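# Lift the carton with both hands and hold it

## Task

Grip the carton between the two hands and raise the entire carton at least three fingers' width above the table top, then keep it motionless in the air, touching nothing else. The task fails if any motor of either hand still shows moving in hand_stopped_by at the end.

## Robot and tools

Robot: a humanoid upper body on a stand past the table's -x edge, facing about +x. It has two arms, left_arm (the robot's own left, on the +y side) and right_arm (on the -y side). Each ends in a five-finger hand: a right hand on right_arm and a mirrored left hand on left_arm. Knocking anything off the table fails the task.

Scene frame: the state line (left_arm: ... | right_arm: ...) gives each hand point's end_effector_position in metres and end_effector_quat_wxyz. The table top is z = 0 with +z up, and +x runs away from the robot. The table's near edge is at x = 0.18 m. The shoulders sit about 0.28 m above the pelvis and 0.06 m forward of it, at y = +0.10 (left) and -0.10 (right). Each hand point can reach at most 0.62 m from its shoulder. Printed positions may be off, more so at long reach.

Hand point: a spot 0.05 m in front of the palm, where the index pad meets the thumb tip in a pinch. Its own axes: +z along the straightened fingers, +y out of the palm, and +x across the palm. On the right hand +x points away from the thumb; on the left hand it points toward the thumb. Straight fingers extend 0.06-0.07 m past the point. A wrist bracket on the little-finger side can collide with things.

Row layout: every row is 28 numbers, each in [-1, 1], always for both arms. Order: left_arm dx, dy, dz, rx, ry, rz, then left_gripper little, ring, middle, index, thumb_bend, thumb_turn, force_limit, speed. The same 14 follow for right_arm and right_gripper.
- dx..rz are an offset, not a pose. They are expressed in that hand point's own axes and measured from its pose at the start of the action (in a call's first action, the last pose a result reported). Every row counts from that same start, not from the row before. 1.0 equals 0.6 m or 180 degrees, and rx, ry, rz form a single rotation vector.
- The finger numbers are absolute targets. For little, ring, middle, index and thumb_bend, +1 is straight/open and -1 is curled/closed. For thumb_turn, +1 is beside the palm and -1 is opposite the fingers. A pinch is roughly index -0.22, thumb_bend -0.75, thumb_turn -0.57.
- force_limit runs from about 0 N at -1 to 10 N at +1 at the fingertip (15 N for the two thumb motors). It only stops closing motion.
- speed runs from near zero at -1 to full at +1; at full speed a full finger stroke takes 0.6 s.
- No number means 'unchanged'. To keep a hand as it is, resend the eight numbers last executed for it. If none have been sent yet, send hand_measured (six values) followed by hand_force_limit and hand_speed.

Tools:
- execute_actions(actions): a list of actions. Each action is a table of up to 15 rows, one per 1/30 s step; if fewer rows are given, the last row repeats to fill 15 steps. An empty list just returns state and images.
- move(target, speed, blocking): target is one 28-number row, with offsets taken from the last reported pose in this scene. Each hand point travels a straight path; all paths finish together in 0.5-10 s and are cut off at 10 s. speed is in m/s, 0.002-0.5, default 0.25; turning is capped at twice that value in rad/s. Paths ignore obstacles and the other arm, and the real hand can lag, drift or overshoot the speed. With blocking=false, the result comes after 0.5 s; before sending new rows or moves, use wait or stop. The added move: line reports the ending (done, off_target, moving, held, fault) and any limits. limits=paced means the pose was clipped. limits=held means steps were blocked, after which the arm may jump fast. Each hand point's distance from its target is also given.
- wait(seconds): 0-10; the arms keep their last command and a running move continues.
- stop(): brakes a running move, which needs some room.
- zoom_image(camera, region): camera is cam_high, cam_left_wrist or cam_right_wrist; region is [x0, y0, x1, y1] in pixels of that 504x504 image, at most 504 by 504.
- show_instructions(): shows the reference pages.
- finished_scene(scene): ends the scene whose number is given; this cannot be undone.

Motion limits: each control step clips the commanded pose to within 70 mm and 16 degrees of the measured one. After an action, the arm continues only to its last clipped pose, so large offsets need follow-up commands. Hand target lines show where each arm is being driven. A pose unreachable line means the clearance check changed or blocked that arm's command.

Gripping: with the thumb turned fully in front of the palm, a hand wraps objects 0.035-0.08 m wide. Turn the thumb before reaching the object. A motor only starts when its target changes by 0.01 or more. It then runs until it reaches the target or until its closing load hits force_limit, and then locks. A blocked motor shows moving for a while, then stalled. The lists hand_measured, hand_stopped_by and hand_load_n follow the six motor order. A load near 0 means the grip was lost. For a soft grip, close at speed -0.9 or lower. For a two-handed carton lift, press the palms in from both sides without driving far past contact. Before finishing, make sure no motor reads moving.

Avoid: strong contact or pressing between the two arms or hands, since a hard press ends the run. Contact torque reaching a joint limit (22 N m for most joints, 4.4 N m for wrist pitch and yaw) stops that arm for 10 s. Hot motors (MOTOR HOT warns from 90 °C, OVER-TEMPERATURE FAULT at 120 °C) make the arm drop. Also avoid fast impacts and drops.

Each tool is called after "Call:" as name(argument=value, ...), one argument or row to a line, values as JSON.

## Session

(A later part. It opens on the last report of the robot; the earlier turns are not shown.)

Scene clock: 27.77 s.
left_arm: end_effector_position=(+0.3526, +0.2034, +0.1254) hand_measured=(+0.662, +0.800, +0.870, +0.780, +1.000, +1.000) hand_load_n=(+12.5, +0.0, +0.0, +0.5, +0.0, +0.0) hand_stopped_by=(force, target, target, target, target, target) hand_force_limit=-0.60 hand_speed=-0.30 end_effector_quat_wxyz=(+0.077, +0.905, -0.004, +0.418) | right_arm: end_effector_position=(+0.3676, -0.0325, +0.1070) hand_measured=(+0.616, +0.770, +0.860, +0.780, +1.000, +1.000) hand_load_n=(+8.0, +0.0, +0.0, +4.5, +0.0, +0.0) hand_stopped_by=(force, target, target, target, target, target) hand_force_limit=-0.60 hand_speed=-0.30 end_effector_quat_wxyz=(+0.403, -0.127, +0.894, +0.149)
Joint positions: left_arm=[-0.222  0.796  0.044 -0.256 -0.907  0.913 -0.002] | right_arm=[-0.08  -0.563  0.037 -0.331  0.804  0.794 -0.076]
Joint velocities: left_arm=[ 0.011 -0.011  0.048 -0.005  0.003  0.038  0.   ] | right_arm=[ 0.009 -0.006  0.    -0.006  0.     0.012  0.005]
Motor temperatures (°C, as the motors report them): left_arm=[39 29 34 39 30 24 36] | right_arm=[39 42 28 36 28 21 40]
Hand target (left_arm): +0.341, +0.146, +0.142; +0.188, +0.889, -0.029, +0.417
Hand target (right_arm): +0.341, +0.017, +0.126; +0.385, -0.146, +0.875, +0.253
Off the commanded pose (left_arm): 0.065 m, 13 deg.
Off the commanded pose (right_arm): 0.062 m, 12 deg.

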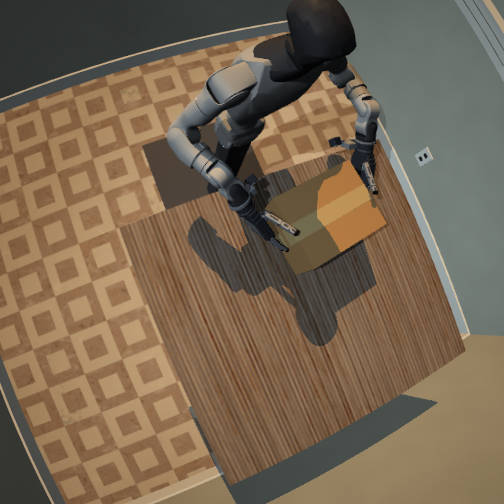

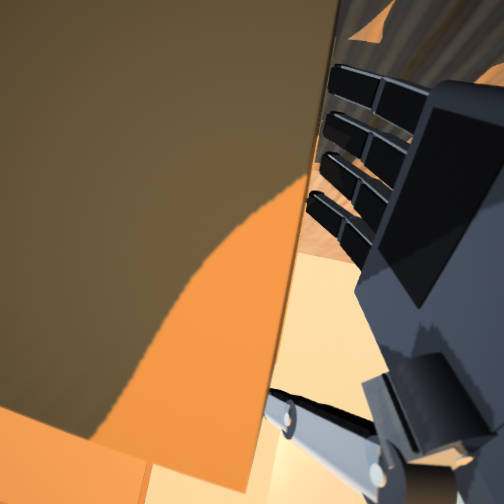

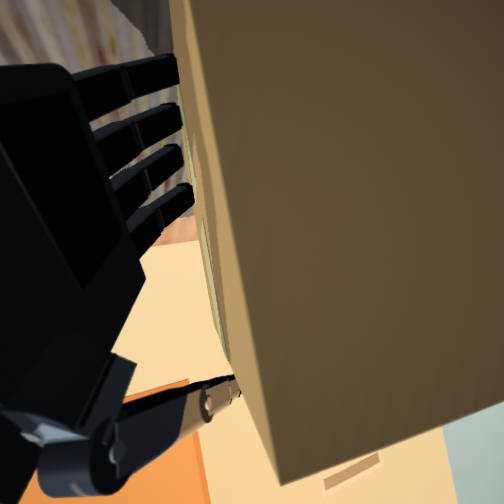

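Call:
execute_actions(
  actions=[
    [[0.040,0.098,-0.046,-0.074,0.010,-0.009,0.66,0.80,0.87,0.78,1,1,-0.6,-0.3, -0.040,0.098,-0.046,-0.070,-0.008,0.014,0.614,0.77,0.86,0.78,1,1,-0.6,-0.3]],
  ],
)

Scene clock: 28.53 s.
left_arm: end_effector_position=(+0.3551, +0.2064, +0.1613) hand_measured=(+0.662, +0.800, +0.870, +0.780, +1.000, +1.000) hand_load_n=(+14.5, +0.0, +0.0, +0.0, +0.0, +0.0) hand_stopped_by=(force, target, target, target, target, target) hand_force_limit=-0.60 hand_speed=-0.30 end_effector_quat_wxyz=(+0.089, +0.895, -0.008, +0.437) | right_arm: end_effector_position=(+0.3642, -0.0331, +0.1339) hand_measured=(+0.616, +0.770, +0.860, +0.780, +1.000, +1.000) hand_load_n=(+8.5, +1.0, +0.0, +5.0, +0.0, +0.0) hand_stopped_by=(force, target, target, target, target, target) hand_force_limit=-0.60 hand_speed=-0.30 end_effector_quat_wxyz=(+0.406, -0.128, +0.889, +0.168)
Joint positions: left_arm=[-0.248  0.826  0.156 -0.322 -0.98   1.016 -0.016] | right_arm=[-0.073 -0.585 -0.061 -0.433  0.897  0.903 -0.08 ]
Joint velocities: left_arm=[-0.002 -0.058  0.037 -0.009  0.011  0.11   0.021] | right_arm=[ 0.009  0.034 -0.018  0.005 -0.008  0.099 -0.021]
Motor temperatures (°C, as the motors report them): left_arm=[39 29 34 39 31 24 37] | right_arm=[39 42 28 36 28 21 41]
Hand target (left_arm): +0.342, +0.154, +0.172; +0.188, +0.883, -0.039, +0.429
Hand target (right_arm): +0.341, +0.011, +0.154; +0.394, -0.153, +0.869, +0.256
Off the commanded pose (left_arm): 0.058 m, 12 deg.
Off the commanded pose (right_arm): 0.055 m, 11 deg.

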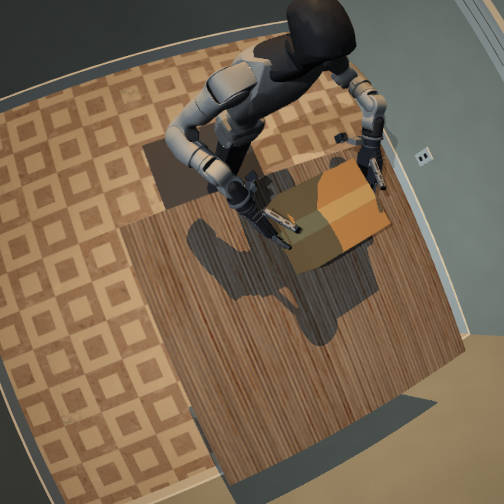

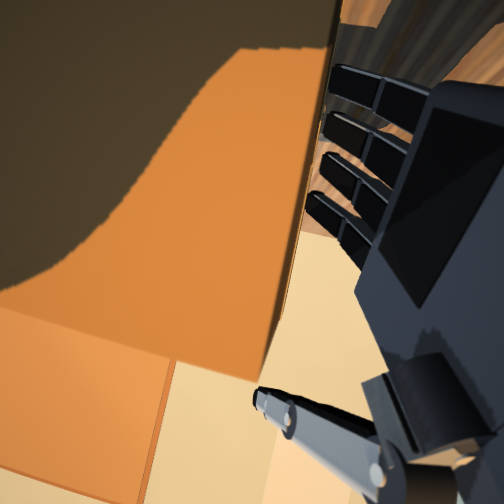

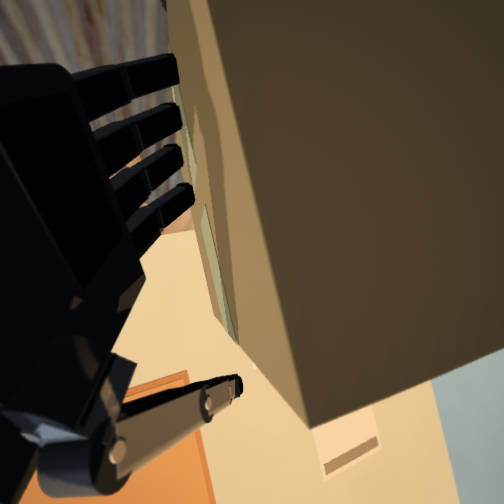

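Call:
execute_actions(
  actions=[
    [[-0.025,0.085,-0.030,-0.057,0,-0.002,0.66,0.80,0.87,0.78,1,1,-0.6,-0.3, 0.035,0.072,-0.022,-0.055,0,0.012,0.614,0.77,0.86,0.78,1,1,-0.6,-0.3]],
    [[-0.034,0.092,-0.060,-0.057,0,-0.008,0.66,0.80,0.87,0.78,1,1,-0.6,-0.3, 0.036,0.078,-0.063,-0.055,0,0.012,0.614,0.77,0.86,0.78,1,1,-0.6,-0.3]],
    [[-0.034,0.092,-0.060,-0.057,0,-0.008,0.66,0.80,0.87,0.78,1,1,-0.6,-0.3, 0.036,0.078,-0.063,-0.055,0,0.012,0.614,0.77,0.86,0.78,1,1,-0.6,-0.3]],
  ],
)

Scene clock: 30.57 s.
left_arm: end_effector_position=(+0.2605, +0.1877, +0.1571) hand_measured=(+0.662, +0.800, +0.870, +0.780, +1.000, +1.000) hand_load_n=(+10.0, +0.0, +0.0, +0.0, +0.0, +0.0) hand_stopped_by=(force, target, target, target, target, target) hand_force_limit=-0.60 hand_speed=-0.30 end_effector_quat_wxyz=(+0.097, +0.902, -0.036, +0.419) | right_arm: end_effector_position=(+0.2635, -0.0558, +0.1241) hand_measured=(+0.616, +0.770, +0.860, +0.780, +1.000, +1.000) hand_load_n=(+3.5, +3.0, +0.0, +3.5, +0.0, +0.0) hand_stopped_by=(force, target, target, target, target, target) hand_force_limit=-0.60 hand_speed=-0.30 end_effector_quat_wxyz=(+0.384, -0.139, +0.889, +0.208)
Joint positions: left_arm=[ 0.287  0.797  0.426 -0.73  -0.988  0.986 -0.12 ] | right_arm=[ 0.489 -0.626 -0.116 -0.631  0.797  0.604  0.186]
Joint velocities: left_arm=[ 0.037 -0.006  0.025 -0.017  0.015 -0.012 -0.033] | right_arm=[ 0.011 -0.017 -0.002 -0.011  0.008 -0.021  0.008]
Motor temperatures (°C, as the motors report them): left_arm=[39 29 34 40 31 25 38] | right_arm=[39 42 28 36 28 22 43]
Hand target (left_arm): +0.249, +0.149, +0.172; +0.180, +0.888, -0.057, +0.419
Hand target (right_arm): +0.248, -0.027, +0.140; +0.376, -0.152, +0.872, +0.274
Off the commanded pose (left_arm): 0.044 m, 10 deg.
Off the commanded pose (right_arm): 0.039 m, 8 deg.

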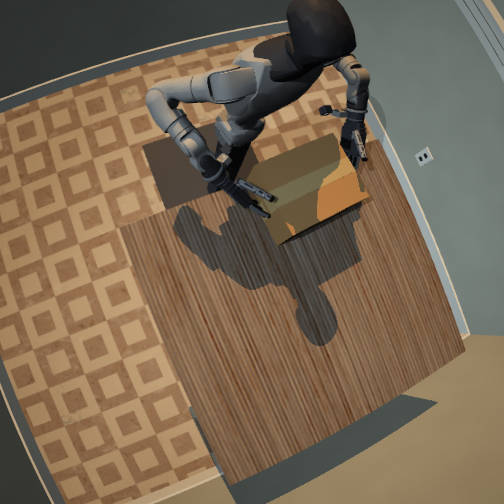

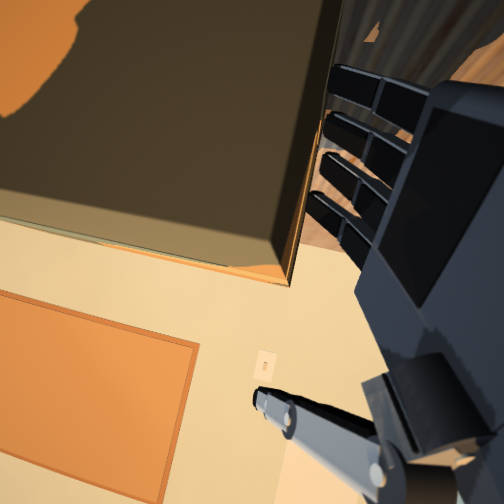

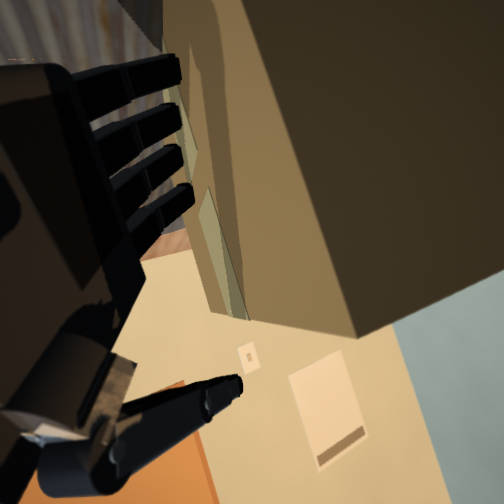

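Call:
execute_actions(
  actions=[
    [[-0.012,0.035,0.006,-0.028,0,0,0.66,0.80,0.87,0.78,1,1,-0.6,-0.3, 0.012,0.030,0.006,-0.024,0,0.006,0.614,0.77,0.86,0.78,1,1,-0.6,-0.3]],
    [[0,-0.045,-0.014,-0.045,0,0.01,0.66,0.76,0.8,0.76,1,1,-0.6,-0.3, 0,-0.042,-0.016,-0.025,0,0,0.66,0.76,0.8,0.76,1,1,-0.6,-0.3]],
  ],
)

Call:
zoom_image(
  camera="cam_high",
  region=[220, 110, 390, 260],
)

Scene clock: 31.93 s.
left_arm: end_effector_position=(+0.2596, +0.2160, +0.1537) hand_measured=(+0.660, +0.760, +0.800, +0.764, +1.000, +1.000) hand_load_n=(+0.0, +0.0, +0.0, +0.0, +0.0, +0.0) hand_stopped_by=(force, target, target, force, target, target) hand_force_limit=-0.60 hand_speed=-0.30 end_effector_quat_wxyz=(+0.149, +0.890, -0.088, +0.421) | right_arm: end_effector_position=(+0.2699, -0.0837, +0.1192) hand_measured=(+0.660, +0.760, +0.800, +0.780, +1.000, +1.000) hand_load_n=(+0.0, +0.0, +0.0, +0.0, +0.0, +0.0) hand_stopped_by=(target, target, target, force, target, target) hand_force_limit=-0.60 hand_speed=-0.30 end_effector_quat_wxyz=(+0.386, -0.149, +0.877, +0.244)
Joint positions: left_arm=[ 0.261  0.947  0.38  -0.391 -0.839  0.726 -0.538] | right_arm=[ 0.449 -0.697 -0.156 -0.384  0.801  0.46   0.437]
Joint velocities: left_arm=[-0.031  0.009  0.003  0.031  0.003 -0.072 -0.029] | right_arm=[-0.005 -0.002 -0.002  0.006 -0.002 -0.018  0.   ]
Motor temperatures (°C, as the motors report them): left_arm=[39 29 34 40 31 25 38] | right_arm=[39 42 28 36 28 21 43]
Hand target (left_arm): +0.260, +0.216, +0.154; +0.149, +0.890, -0.089, +0.422
Hand target (right_arm): +0.270, -0.083, +0.119; +0.386, -0.151, +0.877, +0.244
Off the commanded pose (left_arm): 0.002 m, 0 deg.
Off the commanded pose (right_arm): 0.002 m, 0 deg.

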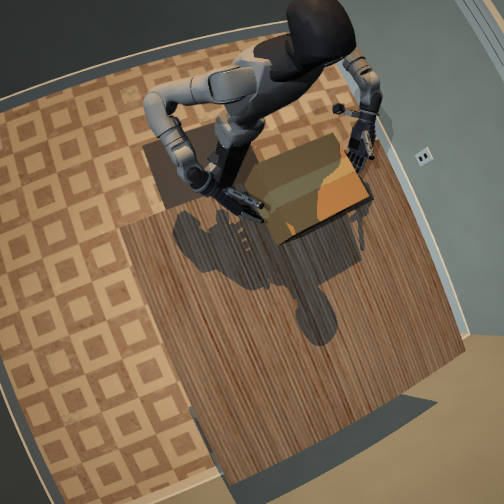

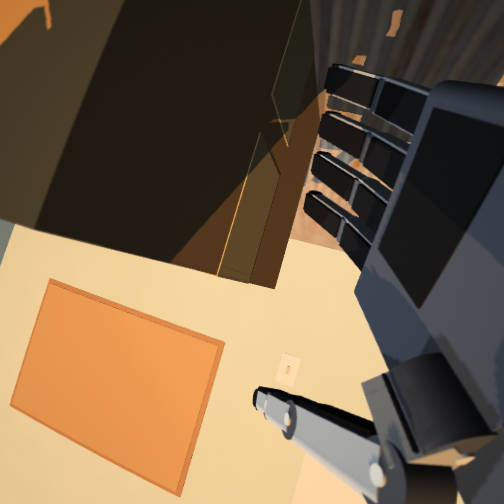

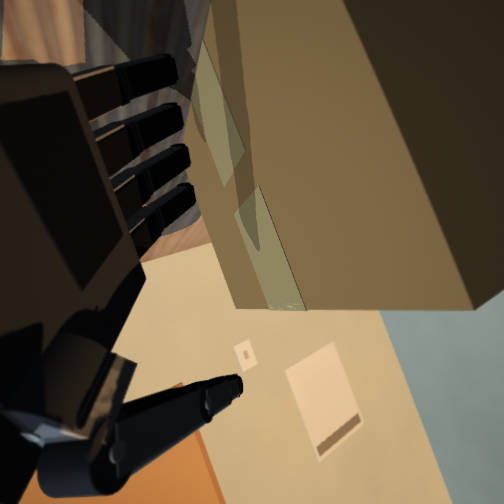

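Region (220, 110, 390, 260) of cam_high's 504x504 image, scaled by 2.965, with more detail than that image has; it fills the top 445 rows of this view, and the rest is white.

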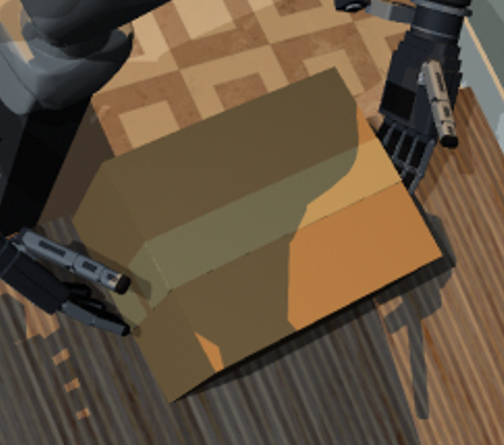

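Call:
execute_actions(
  actions=[
    [[0.040,-0.047,0.097,0,0,0,0.66,0.76,0.8,0.76,1,1,-0.6,-0.3, -0.066,-0.043,0.076,0,0,0,0.66,0.76,0.8,0.76,1,1,-0.6,-0.3]],
    [[0.001,0.034,0.012,0,0,0,0.66,0.76,0.8,0.76,1,1,-0.6,-0.3, -0.002,0.028,0.018,0,0,0,0.66,0.76,0.8,0.76,1,1,-0.6,-0.3]],
    [[-0.003,0.066,0,-0.048,0,-0.008,0.66,0.76,0.8,0.76,1,1,-0.6,-0.3, 0.003,0.062,0,-0.045,0,0.01,0.66,0.76,0.8,0.76,1,1,-0.6,-0.3]],
    [[-0.029,0.093,-0.024,-0.048,0,-0.008,0.66,0.76,0.8,0.76,1,1,-0.6,-0.3, 0.032,0.064,-0.035,-0.045,0,0.01,0.66,0.76,0.8,0.76,1,1,-0.6,-0.3]],
  ],
)

Call:
zoom_image(
  camera="cam_high",
  region=[220, 110, 390, 260],
)

Scene clock: 34.40 s.
left_arm: end_effector_position=(+0.3024, +0.1985, +0.1304) hand_measured=(+0.660, +0.760, +0.800, +0.764, +1.000, +1.000) hand_load_n=(+0.0, +0.0, +4.0, +6.0, +0.0, +0.0) hand_stopped_by=(force, target, target, force, target, target) hand_force_limit=-0.60 hand_speed=-0.30 end_effector_quat_wxyz=(+0.141, +0.892, -0.083, +0.422) | right_arm: end_effector_position=(+0.3057, -0.0646, +0.1148) hand_measured=(+0.660, +0.760, +0.802, +0.780, +1.000, +1.000) hand_load_n=(+0.0, +0.0, +6.5, +0.5, +0.0, +0.0) hand_stopped_by=(target, target, target, force, target, target) hand_force_limit=-0.60 hand_speed=-0.30 end_effector_quat_wxyz=(+0.381, -0.149, +0.874, +0.264)
Joint positions: left_arm=[-0.009  0.882  0.137 -0.275 -0.777  0.751 -0.406] | right_arm=[ 0.208 -0.703 -0.065 -0.26   0.837  0.541  0.397]
Joint velocities: left_arm=[ 0.     0.002  0.012 -0.014 -0.005  0.002  0.002] | right_arm=[-0.003  0.012  0.003  0.006 -0.012  0.     0.   ]
Motor temperatures (°C, as the motors report them): left_arm=[39 29 34 40 31 25 37] | right_arm=[38 42 28 36 28 21 41]
Hand target (left_arm): +0.288, +0.161, +0.139; +0.218, +0.879, -0.099, +0.413
Hand target (right_arm): +0.290, -0.040, +0.126; +0.369, -0.160, +0.858, +0.319
Off the commanded pose (left_arm): 0.043 m, 9 deg.
Off the commanded pose (right_arm): 0.033 m, 7 deg.

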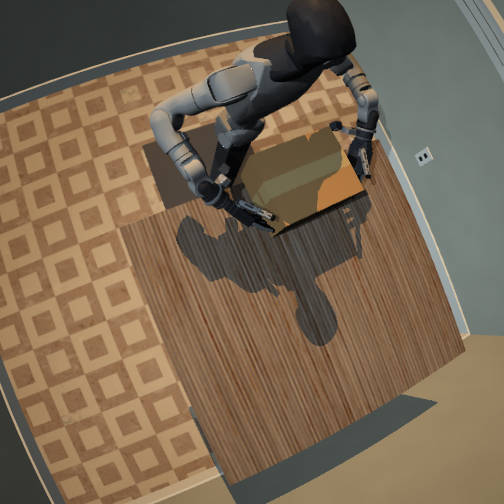

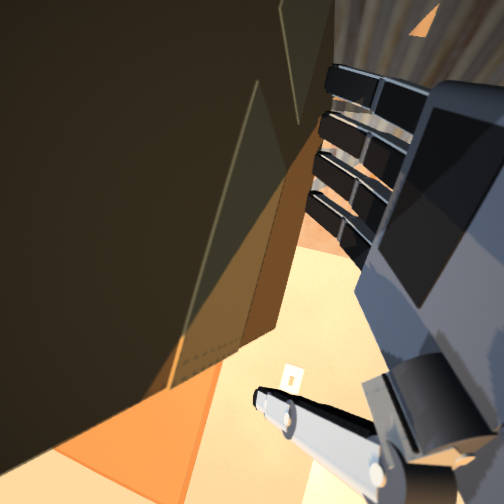

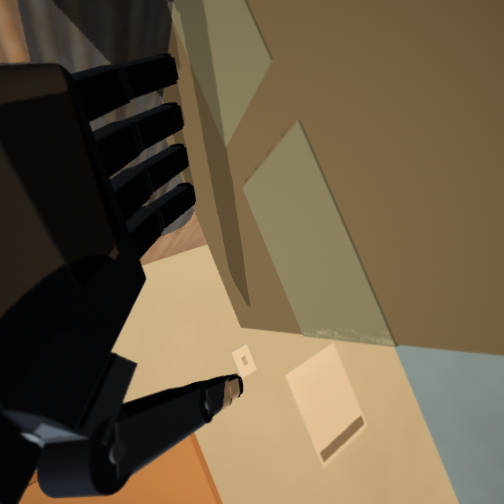

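Region (220, 110, 390, 260) of cam_high's 504x504 image, scaled by 2.965, with more detail than that image has; it fills the top 445 rows of this view, and the rest is white.

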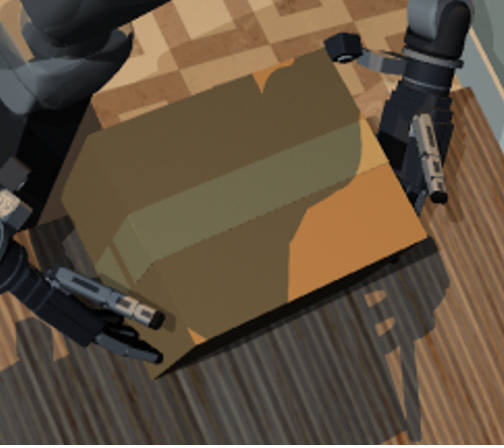

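Call:
execute_actions(
  actions=[
    [[-0.040,0.095,-0.030,-0.050,0,-0.008,0.66,0.76,0.8,0.76,1,1,-0.6,-0.3, 0.036,0.062,-0.034,-0.042,0,0.01,0.66,0.76,0.8,0.76,1,1,-0.6,-0.3]],
    [[-0.004,0.025,0.003,-0.02,0,0,0.66,0.76,0.8,0.76,1,1,-0.6,-0.3, 0.004,0.02,0.003,-0.016,0,0.0,0.66,0.76,0.8,0.76,1,1,-0.6,-0.3],[-0.004,0.025,0.003,-0.02,0,0,0.66,0.76,0.8,0.76,1,1,-0.6,-0.3, 0.004,0.02,0.003,-0.016,0,0.0,0.66,0.76,0.8,0.76,1,1,-0.6,-0.3],[-0.004,0.025,0.003,-0.02,0,0,0.66,0.76,0.8,0.76,1,1,-0.6,-0.3, 0.004,0.02,0.003,-0.016,0,0.0,0.66,0.76,0.8,0.76,1,1,-0.6,-0.3],[-0.004,0.025,0.003,-0.02,0,0,0.66,0.76,0.8,0.76,1,1,-0.6,-0.3, 0.004,0.02,0.003,-0.016,0,0.0,0.66,0.76,0.8,0.76,1,1,-0.6,-0.3],[0,0,0,0,0,0,0.66,0.76,0.8,0.76,1,1,-0.6,-0.3, 0,0,0,0,0,0,0.66,0.76,0.8,0.76,1,1,-0.6,-0.3],[0,0,0,0,0,0,0.66,0.76,0.8,0.76,1,1,-0.6,-0.3, 0,0,0,0,0,0,0.66,0.76,0.8,0.76,1,1,-0.6,-0.3],[0,0,0,0,0,0,0.66,0.76,0.8,0.76,1,1,-0.6,-0.3, 0,0,0,0,0,0,0.66,0.76,0.8,0.76,1,1,-0.6,-0.3],[0,-0.047,-0.017,0,0,0,0.66,0.76,0.8,0.76,1,1,-0.6,-0.3, 0.004,-0.042,-0.028,0,0,0,0.66,0.76,0.8,0.76,1,1,-0.6,-0.3]],
  ],
)

Call:
zoom_image(
  camera="cam_high",
  region=[200, 90, 390, 250],
)

Scene clock: 35.83 s.
left_arm: end_effector_position=(+0.2773, +0.2222, +0.1297) hand_measured=(+0.660, +0.760, +0.800, +0.764, +1.000, +1.000) hand_load_n=(+0.0, +0.0, +0.0, +0.0, +0.0, +0.0) hand_stopped_by=(force, target, target, force, target, target) hand_force_limit=-0.60 hand_speed=-0.30 end_effector_quat_wxyz=(+0.131, +0.891, -0.085, +0.426) | right_arm: end_effector_position=(+0.2807, -0.1054, +0.1127) hand_measured=(+0.660, +0.760, +0.800, +0.780, +1.000, +1.000) hand_load_n=(+0.0, +0.0, +0.0, +0.0, +0.0, +0.0) hand_stopped_by=(target, target, target, force, target, target) hand_force_limit=-0.60 hand_speed=-0.30 end_effector_quat_wxyz=(+0.380, -0.147, +0.873, +0.268)
Joint positions: left_arm=[ 0.156  0.931  0.23  -0.253 -0.766  0.621 -0.507] | right_arm=[ 0.365 -0.76  -0.14  -0.16   0.833  0.381  0.587]
Joint velocities: left_arm=[-0.043  0.02   0.002  0.16   0.005 -0.151 -0.242] | right_arm=[-0.002 -0.014  0.014  0.144  0.003 -0.081  0.24 ]
Motor temperatures (°C, as the motors report them): left_arm=[38 29 34 40 31 25 37] | right_arm=[38 42 28 36 28 21 41]
Hand target (left_arm): +0.277, +0.220, +0.130; +0.138, +0.889, -0.089, +0.428
Hand target (right_arm): +0.280, -0.104, +0.114; +0.381, -0.148, +0.870, +0.274
Off the commanded pose (left_arm): 0.002 m, 1 deg.
Off the commanded pose (right_arm): 0.003 m, 1 deg.

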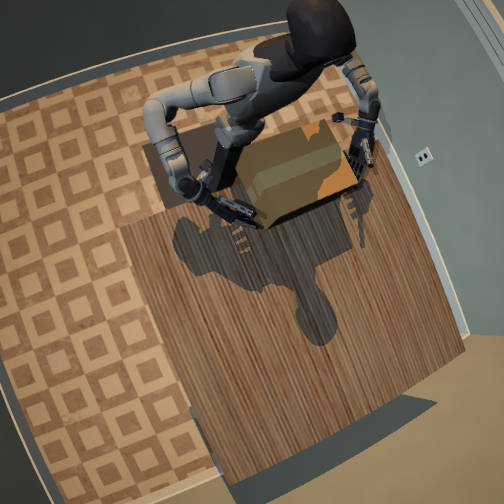

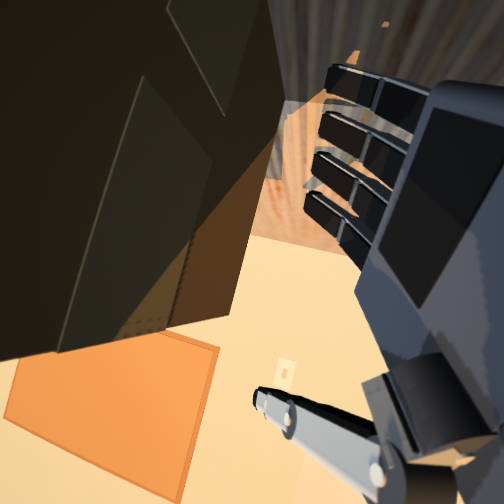

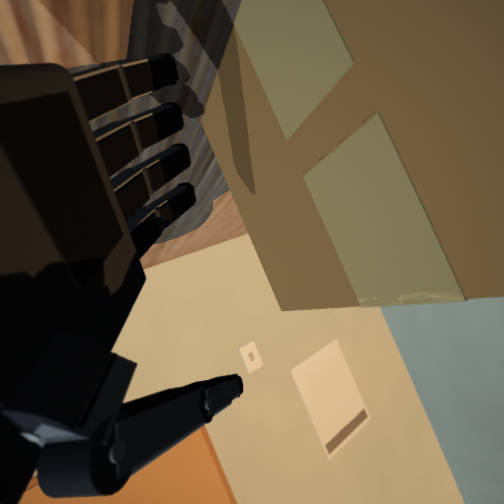

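Region (200, 90, 390, 250) of cam_high's 504x504 image, scaled by 2.653, with more detail than that image has; it fills the top 424 rows of this view, and the rest is white.

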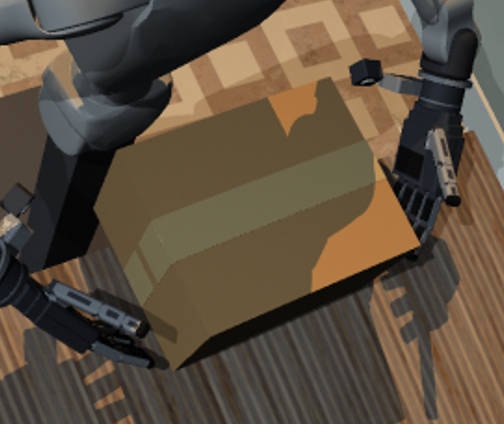

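Call:
execute_actions(
  actions=[
    [[0,0.049,0.018,0,0,0,0.66,0.76,0.8,0.76,1,1,-0.6,-0.3, -0.004,0.044,0.029,0,0,0,0.66,0.76,0.8,0.76,1,1,-0.6,-0.3]],
    [[-0.005,0.066,0.002,-0.048,0,-0.008,0.66,0.76,0.8,0.76,1,1,-0.6,-0.3, 0.005,0.058,0.002,-0.042,0,0.01,0.66,0.76,0.8,0.76,1,1,-0.6,-0.3]],
    [[-0.040,0.088,-0.032,-0.050,0,-0.008,0.66,0.76,0.8,0.76,1,1,-0.6,-0.3, 0.032,0.066,-0.026,-0.042,0,0.01,0.66,0.76,0.8,0.76,1,1,-0.6,-0.3]],
  ],
)

Call:
zoom_image(
  camera="cam_high",
  region=[200, 90, 390, 250],
)

Scene clock: 37.70 s.
left_arm: end_effector_position=(+0.2532, +0.1856, +0.1242) hand_measured=(+0.660, +0.760, +0.800, +0.764, +1.000, +1.000) hand_load_n=(+0.0, +0.0, +4.0, +6.5, +0.0, +0.0) hand_stopped_by=(force, target, target, force, target, target) hand_force_limit=-0.60 hand_speed=-0.30 end_effector_quat_wxyz=(+0.133, +0.886, -0.094, +0.435) | right_arm: end_effector_position=(+0.2522, -0.0784, +0.1126) hand_measured=(+0.660, +0.760, +0.802, +0.780, +1.000, +1.000) hand_load_n=(+0.0, +0.0, +6.5, +0.0, +0.0, +0.0) hand_stopped_by=(target, target, target, force, target, target) hand_force_limit=-0.60 hand_speed=-0.30 end_effector_quat_wxyz=(+0.375, -0.147, +0.870, +0.284)
Joint positions: left_arm=[ 0.318  0.866  0.191 -0.444 -0.752  0.555 -0.387] | right_arm=[ 0.476 -0.717 -0.072 -0.297  0.822  0.332  0.51 ]
Joint velocities: left_arm=[ 0.023  0.038 -0.006 -0.002 -0.008 -0.026  0.   ] | right_arm=[ 0.003 -0.028  0.028  0.002  0.    -0.018  0.   ]
Motor temperatures (°C, as the motors report them): left_arm=[38 29 34 40 31 25 37] | right_arm=[38 42 28 36 28 21 40]
Hand target (left_arm): +0.234, +0.149, +0.129; +0.212, +0.878, -0.111, +0.416
Hand target (right_arm): +0.237, -0.055, +0.122; +0.362, -0.158, +0.855, +0.335
Off the commanded pose (left_arm): 0.043 m, 9 deg.
Off the commanded pose (right_arm): 0.032 m, 7 deg.

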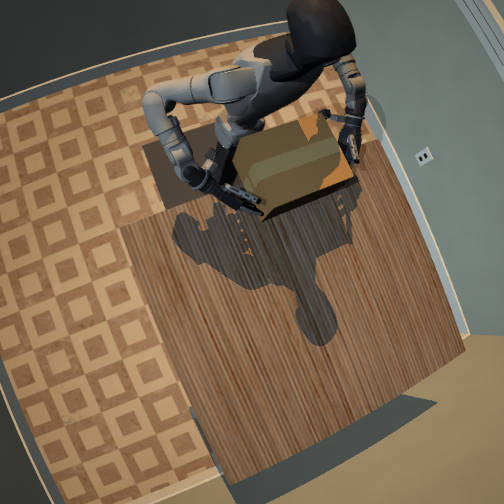

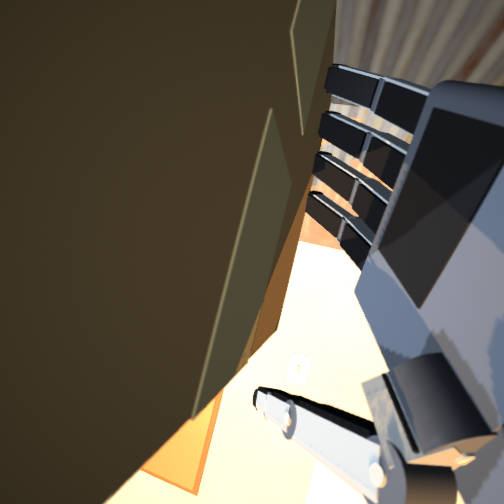

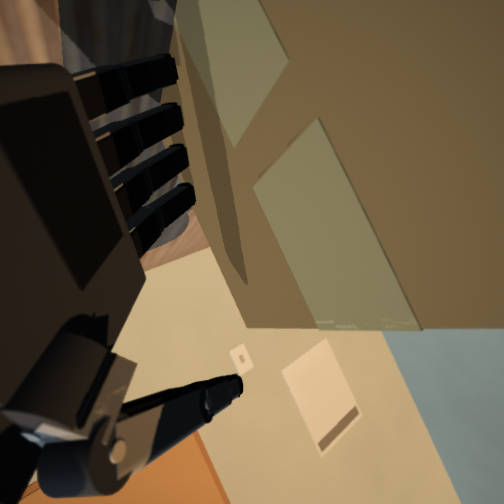

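Region (200, 90, 390, 250) of cam_high's 504x504 image, scaled by 2.653, with more detail than that image has; it fills the top 424 rows of this view, and the rest is white.

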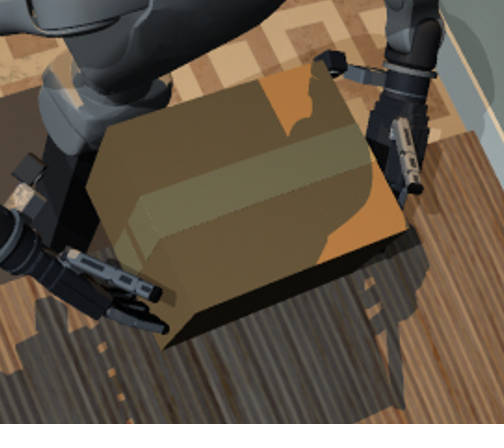

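Call:
execute_actions(
  actions=[
    [[-0.004,0.03,0.003,-0.025,0,0,0.66,0.76,0.8,0.76,1,1,-0.6,-0.3, 0.004,0.022,0.003,-0.018,0,0.0,0.66,0.76,0.8,0.76,1,1,-0.6,-0.3],[-0.004,0.03,0.003,-0.025,0,0,0.66,0.76,0.8,0.76,1,1,-0.6,-0.3, 0.004,0.022,0.003,-0.018,0,0.0,0.66,0.76,0.8,0.76,1,1,-0.6,-0.3],[-0.004,0.03,0.003,-0.025,0,0,0.66,0.76,0.8,0.76,1,1,-0.6,-0.3, 0.004,0.022,0.003,-0.018,0,0.0,0.66,0.76,0.8,0.76,1,1,-0.6,-0.3],[-0.004,0.03,0.003,-0.025,0,0,0.66,0.76,0.8,0.76,1,1,-0.6,-0.3, 0.004,0.022,0.003,-0.018,0,0.0,0.66,0.76,0.8,0.76,1,1,-0.6,-0.3],[0,0,0,0,0,0,0.66,0.76,0.8,0.76,1,1,-0.6,-0.3, 0,0,0,0,0,0,0.66,0.76,0.8,0.76,1,1,-0.6,-0.3],[0,0,0,0,0,0,0.66,0.76,0.8,0.76,1,1,-0.6,-0.3, 0,0,0,0,0,0,0.66,0.76,0.8,0.76,1,1,-0.6,-0.3],[0,0,0,0,0,0,0.66,0.76,0.8,0.76,1,1,-0.6,-0.3, 0,0,0,0,0,0,0.66,0.76,0.8,0.76,1,1,-0.6,-0.3],[-0.004,-0.08,-0.027,0,0,0,0.66,0.76,0.8,0.76,1,1,-0.6,-0.3, 0.003,-0.06,-0.045,0,0,0,0.66,0.76,0.8,0.76,1,1,-0.6,-0.3]],
  ],
)

Scene clock: 39.07 s.
left_arm: end_effector_position=(+0.2550, +0.2380, +0.1254) hand_measured=(+0.660, +0.760, +0.800, +0.764, +1.000, +1.000) hand_load_n=(+0.0, +0.0, +0.0, +0.0, +0.0, +0.0) hand_stopped_by=(force, target, target, force, target, target) hand_force_limit=-0.60 hand_speed=-0.30 end_effector_quat_wxyz=(+0.117, +0.890, -0.088, +0.433) | right_arm: end_effector_position=(+0.2578, -0.1231, +0.1128) hand_measured=(+0.660, +0.760, +0.800, +0.780, +1.000, +1.000) hand_load_n=(+0.0, +0.0, +0.0, +0.0, +0.0, +0.0) hand_stopped_by=(target, target, target, force, target, target) hand_force_limit=-0.60 hand_speed=-0.30 end_effector_quat_wxyz=(+0.378, -0.147, +0.872, +0.273)
Joint positions: left_arm=[ 0.302  0.949  0.282 -0.228 -0.754  0.473 -0.555] | right_arm=[ 0.476 -0.78  -0.165 -0.119  0.84   0.27   0.678]
Joint velocities: left_arm=[-0.192  0.196  0.038  0.695  0.087 -0.454 -0.656] | right_arm=[ 0.02  -0.048 -0.133  0.41   0.006 -0.295  0.523]
Motor temperatures (°C, as the motors report them): left_arm=[38 29 34 40 31 25 38] | right_arm=[38 42 28 37 28 21 40]
Hand target (left_arm): +0.253, +0.236, +0.126; +0.130, +0.886, -0.095, +0.435
Hand target (right_arm): +0.254, -0.123, +0.114; +0.378, -0.146, +0.869, +0.283
Off the commanded pose (left_arm): 0.003 m, 2 deg.
Off the commanded pose (right_arm): 0.005 m, 1 deg.

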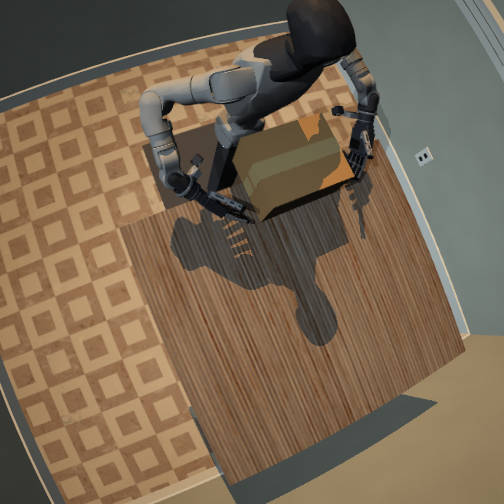

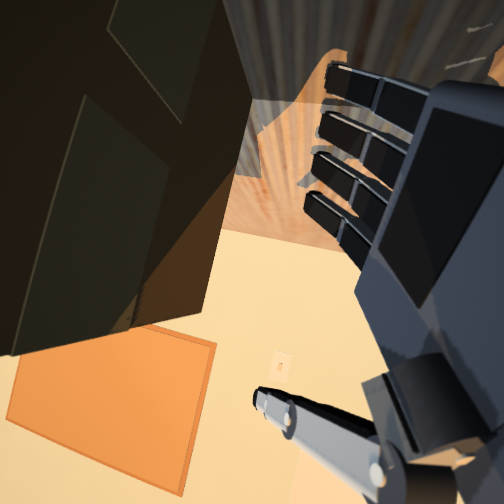

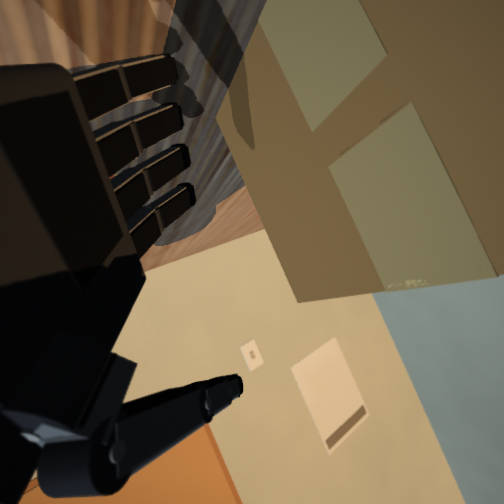

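Call:
move(
  target=[-0.123,0.008,-0.062,-0.1573,-0.2112,-0.2145,0.36,0.36,0.36,0.36,1,0.8,0,0, 0.1365,0.0395,-0.057,-0.0585,0.1521,0.227,0.36,0.36,0.36,0.36,1,0.8,0,0],
  speed=0.35,
)

Scene clock: 41.50 s.
left_arm: end_effector_position=(+0.1833, +0.2499, +0.0924) hand_measured=(+0.360, +0.360, +0.360, +0.360, +1.000, +0.800) hand_load_n=(+0.0, +0.0, +0.0, +0.0, +0.0, +0.0) hand_stopped_by=(target, target, target, target, target, target) hand_force_limit=0.00 hand_speed=0.00 end_effector_quat_wxyz=(+0.425, +0.901, +0.081, +0.046) | right_arm: end_effector_position=(+0.1715, -0.1279, +0.0799) hand_measured=(+0.360, +0.360, +0.360, +0.360, +1.000, +0.800) hand_load_n=(+0.0, +0.0, +0.0, +0.0, +0.0, +0.0) hand_stopped_by=(target, target, target, target, target, target) hand_force_limit=0.00 hand_speed=0.00 end_effector_quat_wxyz=(+0.033, +0.067, +0.905, +0.419)
Joint positions: left_arm=[-0.311  1.17  -0.408  0.661 -0.681  0.925 -1.477] | right_arm=[ 0.479 -0.809 -0.191  0.025  0.947  1.041  0.931]
Joint velocities: left_arm=[-0.017  0.002 -0.017  0.011  0.009 -0.011 -0.007] | right_arm=[ 0.003  0.021  0.    -0.014 -0.011  0.001  0.001]
Motor temperatures (°C, as the motors report them): left_arm=[38 30 35 40 31 25 36] | right_arm=[37 42 28 36 28 21 38]
Hand target (left_arm): +0.183, +0.250, +0.092; +0.425, +0.901, +0.079, +0.045
Hand target (right_arm): +0.172, -0.128, +0.080; +0.032, +0.068, +0.904, +0.420
Off the commanded pose (left_arm): 0.004 m, 2 deg.
Off the commanded pose (right_arm): 0.001 m, 1 deg.
move: off_target (left_arm)

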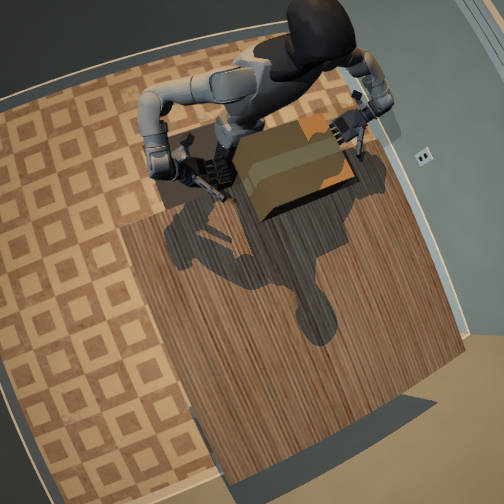

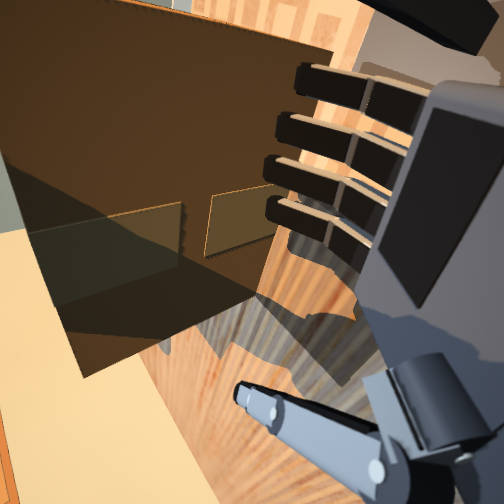

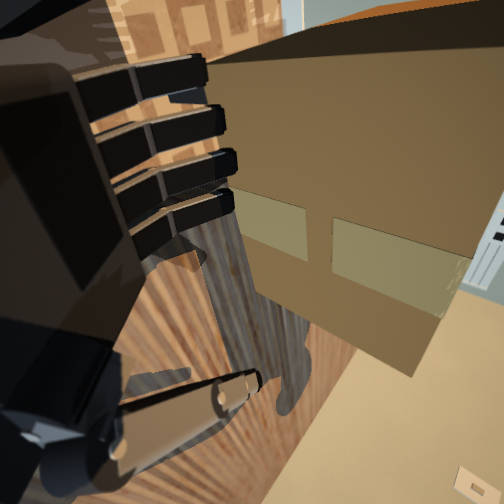

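Call:
move(
  target=[-0.006,-0.076,0.070,0,-0.004,-0.008,0.36,0.36,0.36,0.36,1,0.8,0,0, 0,-0.074,0.062,0,0,0,0.36,0.36,0.36,0.36,1,0.8,0,0],
  speed=0.12,
)

Scene clock: 42.70 s.
left_arm: end_effector_position=(+0.1786, +0.2469, +0.0291) hand_measured=(+0.360, +0.360, +0.360, +0.360, +1.000, +0.800) hand_load_n=(+0.0, +0.0, +0.0, +0.0, +0.0, +0.0) hand_stopped_by=(target, target, target, target, target, target) hand_force_limit=0.00 hand_speed=0.00 end_effector_quat_wxyz=(+0.412, +0.904, +0.105, +0.043) | right_arm: end_effector_position=(+0.1736, -0.1295, +0.0213) hand_measured=(+0.360, +0.360, +0.360, +0.360, +1.000, +0.800) hand_load_n=(+0.0, +0.0, +0.0, +0.0, +0.0, +0.0) hand_stopped_by=(target, target, target, target, target, target) hand_force_limit=0.00 hand_speed=0.00 end_effector_quat_wxyz=(+0.037, +0.075, +0.904, +0.420)
Joint positions: left_arm=[-0.565  0.842 -0.545  1.409 -0.481  0.525 -1.568] | right_arm=[ 0.247 -0.7    0.021  0.462  0.758  0.785  1.061]
Joint velocities: left_arm=[-0.089 -0.081 -0.015  0.249  0.075 -0.135 -0.064] | right_arm=[ 0.005  0.002  0.011 -0.009  0.    -0.003  0.   ]
Motor temperatures (°C, as the motors report them): left_arm=[38 30 34 40 31 25 35] | right_arm=[37 42 28 36 28 21 37]
Hand target (left_arm): +0.178, +0.246, +0.029; +0.413, +0.904, +0.103, +0.041
Hand target (right_arm): +0.173, -0.129, +0.021; +0.037, +0.073, +0.904, +0.420
Off the commanded pose (left_arm): 0.003 m, 3 deg.
Off the commanded pose (right_arm): 0.002 m, 1 deg.
move: off_target (left_arm)

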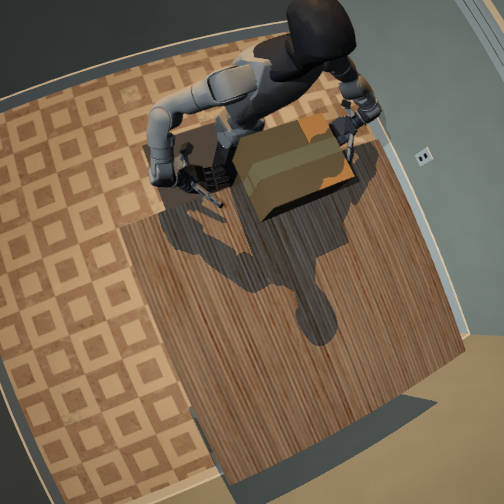

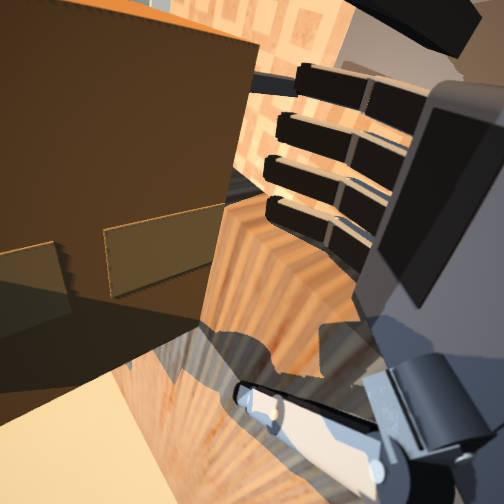

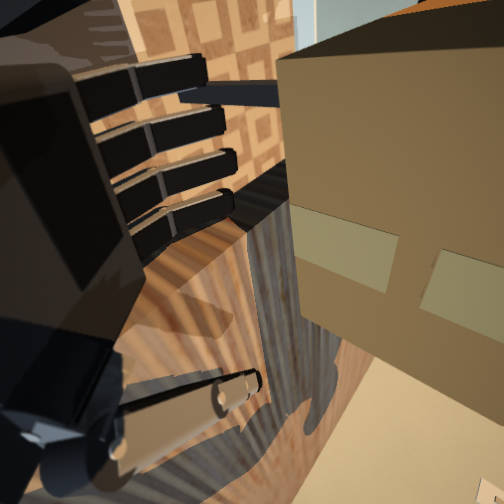

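Call:
move(
  target=[-0.021,0.074,0.0855,-0.006,-0.015,0.017,0.36,0.36,0.36,0.36,1,0.8,0,0, 0.020,0.075,0.090,0,0,0,0.36,0.36,0.36,0.36,1,0.8,0,0],
  speed=0.08,
)

Scene clock: 44.30 s.
left_arm: end_effector_position=(+0.1813, +0.1792, +0.0283) hand_measured=(+0.360, +0.360, +0.360, +0.360, +1.000, +0.800) hand_load_n=(+0.0, +0.0, +0.0, +0.0, +0.0, +0.0) hand_stopped_by=(target, target, target, target, target, target) hand_force_limit=0.00 hand_speed=0.00 end_effector_quat_wxyz=(+0.420, +0.905, +0.068, +0.030) | right_arm: end_effector_position=(+0.1693, -0.0591, +0.0200) hand_measured=(+0.360, +0.360, +0.360, +0.360, +1.000, +0.800) hand_load_n=(+0.0, +0.0, +0.0, +0.0, +0.0, +0.0) hand_stopped_by=(target, target, target, target, target, target) hand_force_limit=0.00 hand_speed=0.00 end_effector_quat_wxyz=(+0.032, +0.073, +0.905, +0.419)
Joint positions: left_arm=[-0.247  0.895 -0.356  0.553 -0.688  0.96  -1.144] | right_arm=[ 0.328 -0.512 -0.011  0.105  0.84   0.954  0.705]
Joint velocities: left_arm=[ 0.006 -0.002  0.026 -0.011  0.008  0.006  0.   ] | right_arm=[ 0.002  0.012 -0.005  0.002  0.     0.     0.   ]
Motor temperatures (°C, as the motors report them): left_arm=[38 30 34 39 30 24 34] | right_arm=[37 42 28 36 28 21 36]
Hand target (left_arm): +0.182, +0.179, +0.029; +0.420, +0.904, +0.069, +0.030
Hand target (right_arm): +0.169, -0.059, +0.020; +0.032, +0.074, +0.904, +0.419
Off the commanded pose (left_arm): 0.002 m, 1 deg.
Off the commanded pose (right_arm): 0.004 m, 1 deg.
move: off_target (right_arm)

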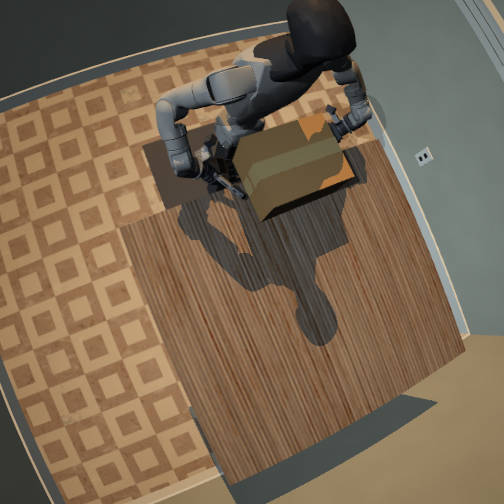

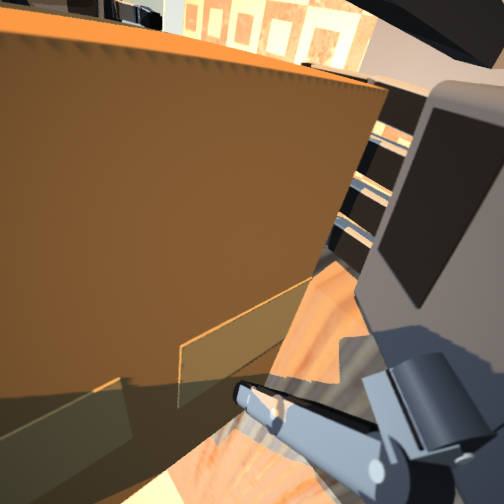

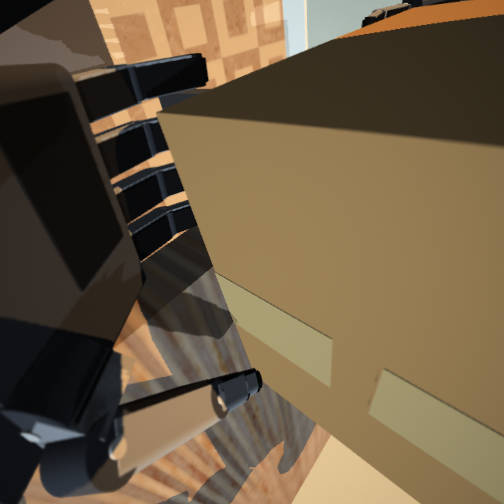

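Call:
execute_actions(
  actions=[
    [[0.015,0.0155,-0.010,0,0,0,0.36,0.36,0.36,0.36,1,0.8,0,0, -0.022,0.022,-0.003,0,0,0,0.36,0.36,0.36,0.36,1,0.8,0,0]],
  ],
)

Scene clock: 45.03 s.
left_arm: end_effector_position=(+0.1842, +0.1777, +0.0346) hand_measured=(+0.360, +0.360, +0.360, +0.360, +1.000, +0.800) hand_load_n=(+0.0, +0.0, +0.0, +1.0, +0.0, +0.0) hand_stopped_by=(target, target, target, target, target, target) hand_force_limit=0.00 hand_speed=0.00 end_effector_quat_wxyz=(+0.418, +0.906, +0.069, +0.018) | right_arm: end_effector_position=(+0.1762, -0.0540, +0.0283) hand_measured=(+0.360, +0.360, +0.360, +0.360, +1.000, +0.800) hand_load_n=(+0.0, +0.0, +0.0, +0.0, +0.0, +0.0) hand_stopped_by=(target, target, target, target, target, target) hand_force_limit=0.00 hand_speed=0.00 end_effector_quat_wxyz=(+0.020, +0.072, +0.906, +0.416)
Joint positions: left_arm=[-0.258  0.912 -0.345  0.501 -0.697  1.037 -1.128] | right_arm=[ 0.309 -0.51  -0.052  0.034  0.883  1.07   0.637]
Joint velocities: left_arm=[-0.002  0.006 -0.006 -0.006  0.014  0.003  0.   ] | right_arm=[-0.008 -0.005 -0.014 -0.009  0.     0.011  0.   ]
Motor temperatures (°C, as the motors report them): left_arm=[38 30 34 39 30 24 34] | right_arm=[37 42 28 36 28 21 36]
Hand target (left_arm): +0.191, +0.179, +0.039; +0.421, +0.904, +0.067, +0.030
Hand target (right_arm): +0.182, -0.053, +0.032; +0.032, +0.071, +0.904, +0.420
Off the commanded pose (left_arm): 0.008 m, 1 deg.
Off the commanded pose (right_arm): 0.008 m, 1 deg.

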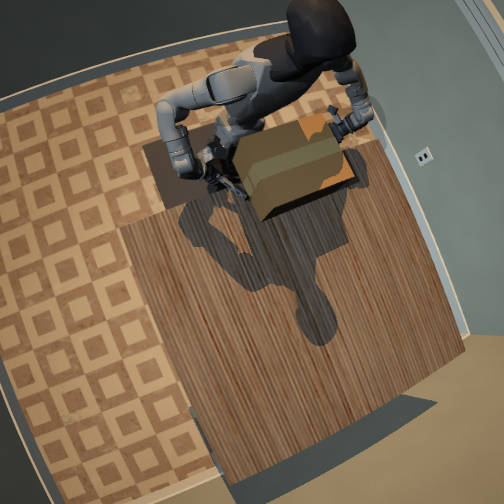

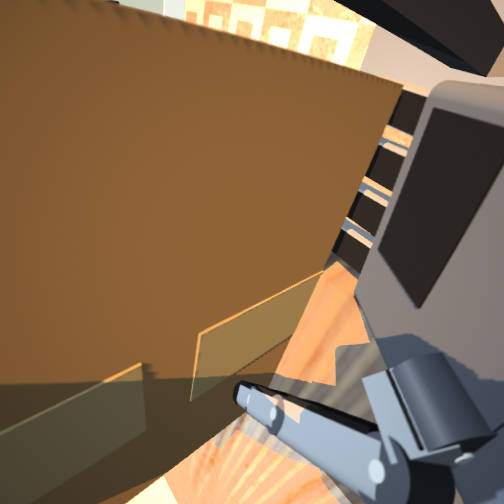

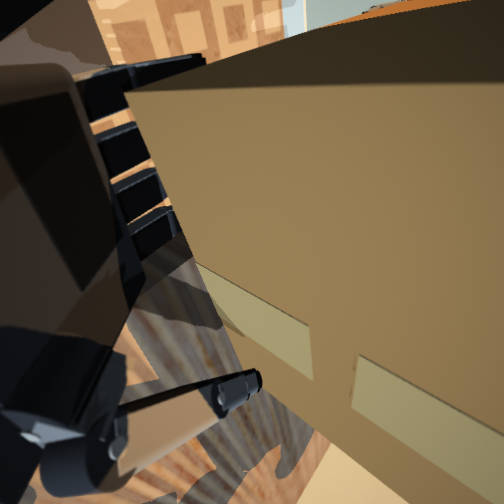

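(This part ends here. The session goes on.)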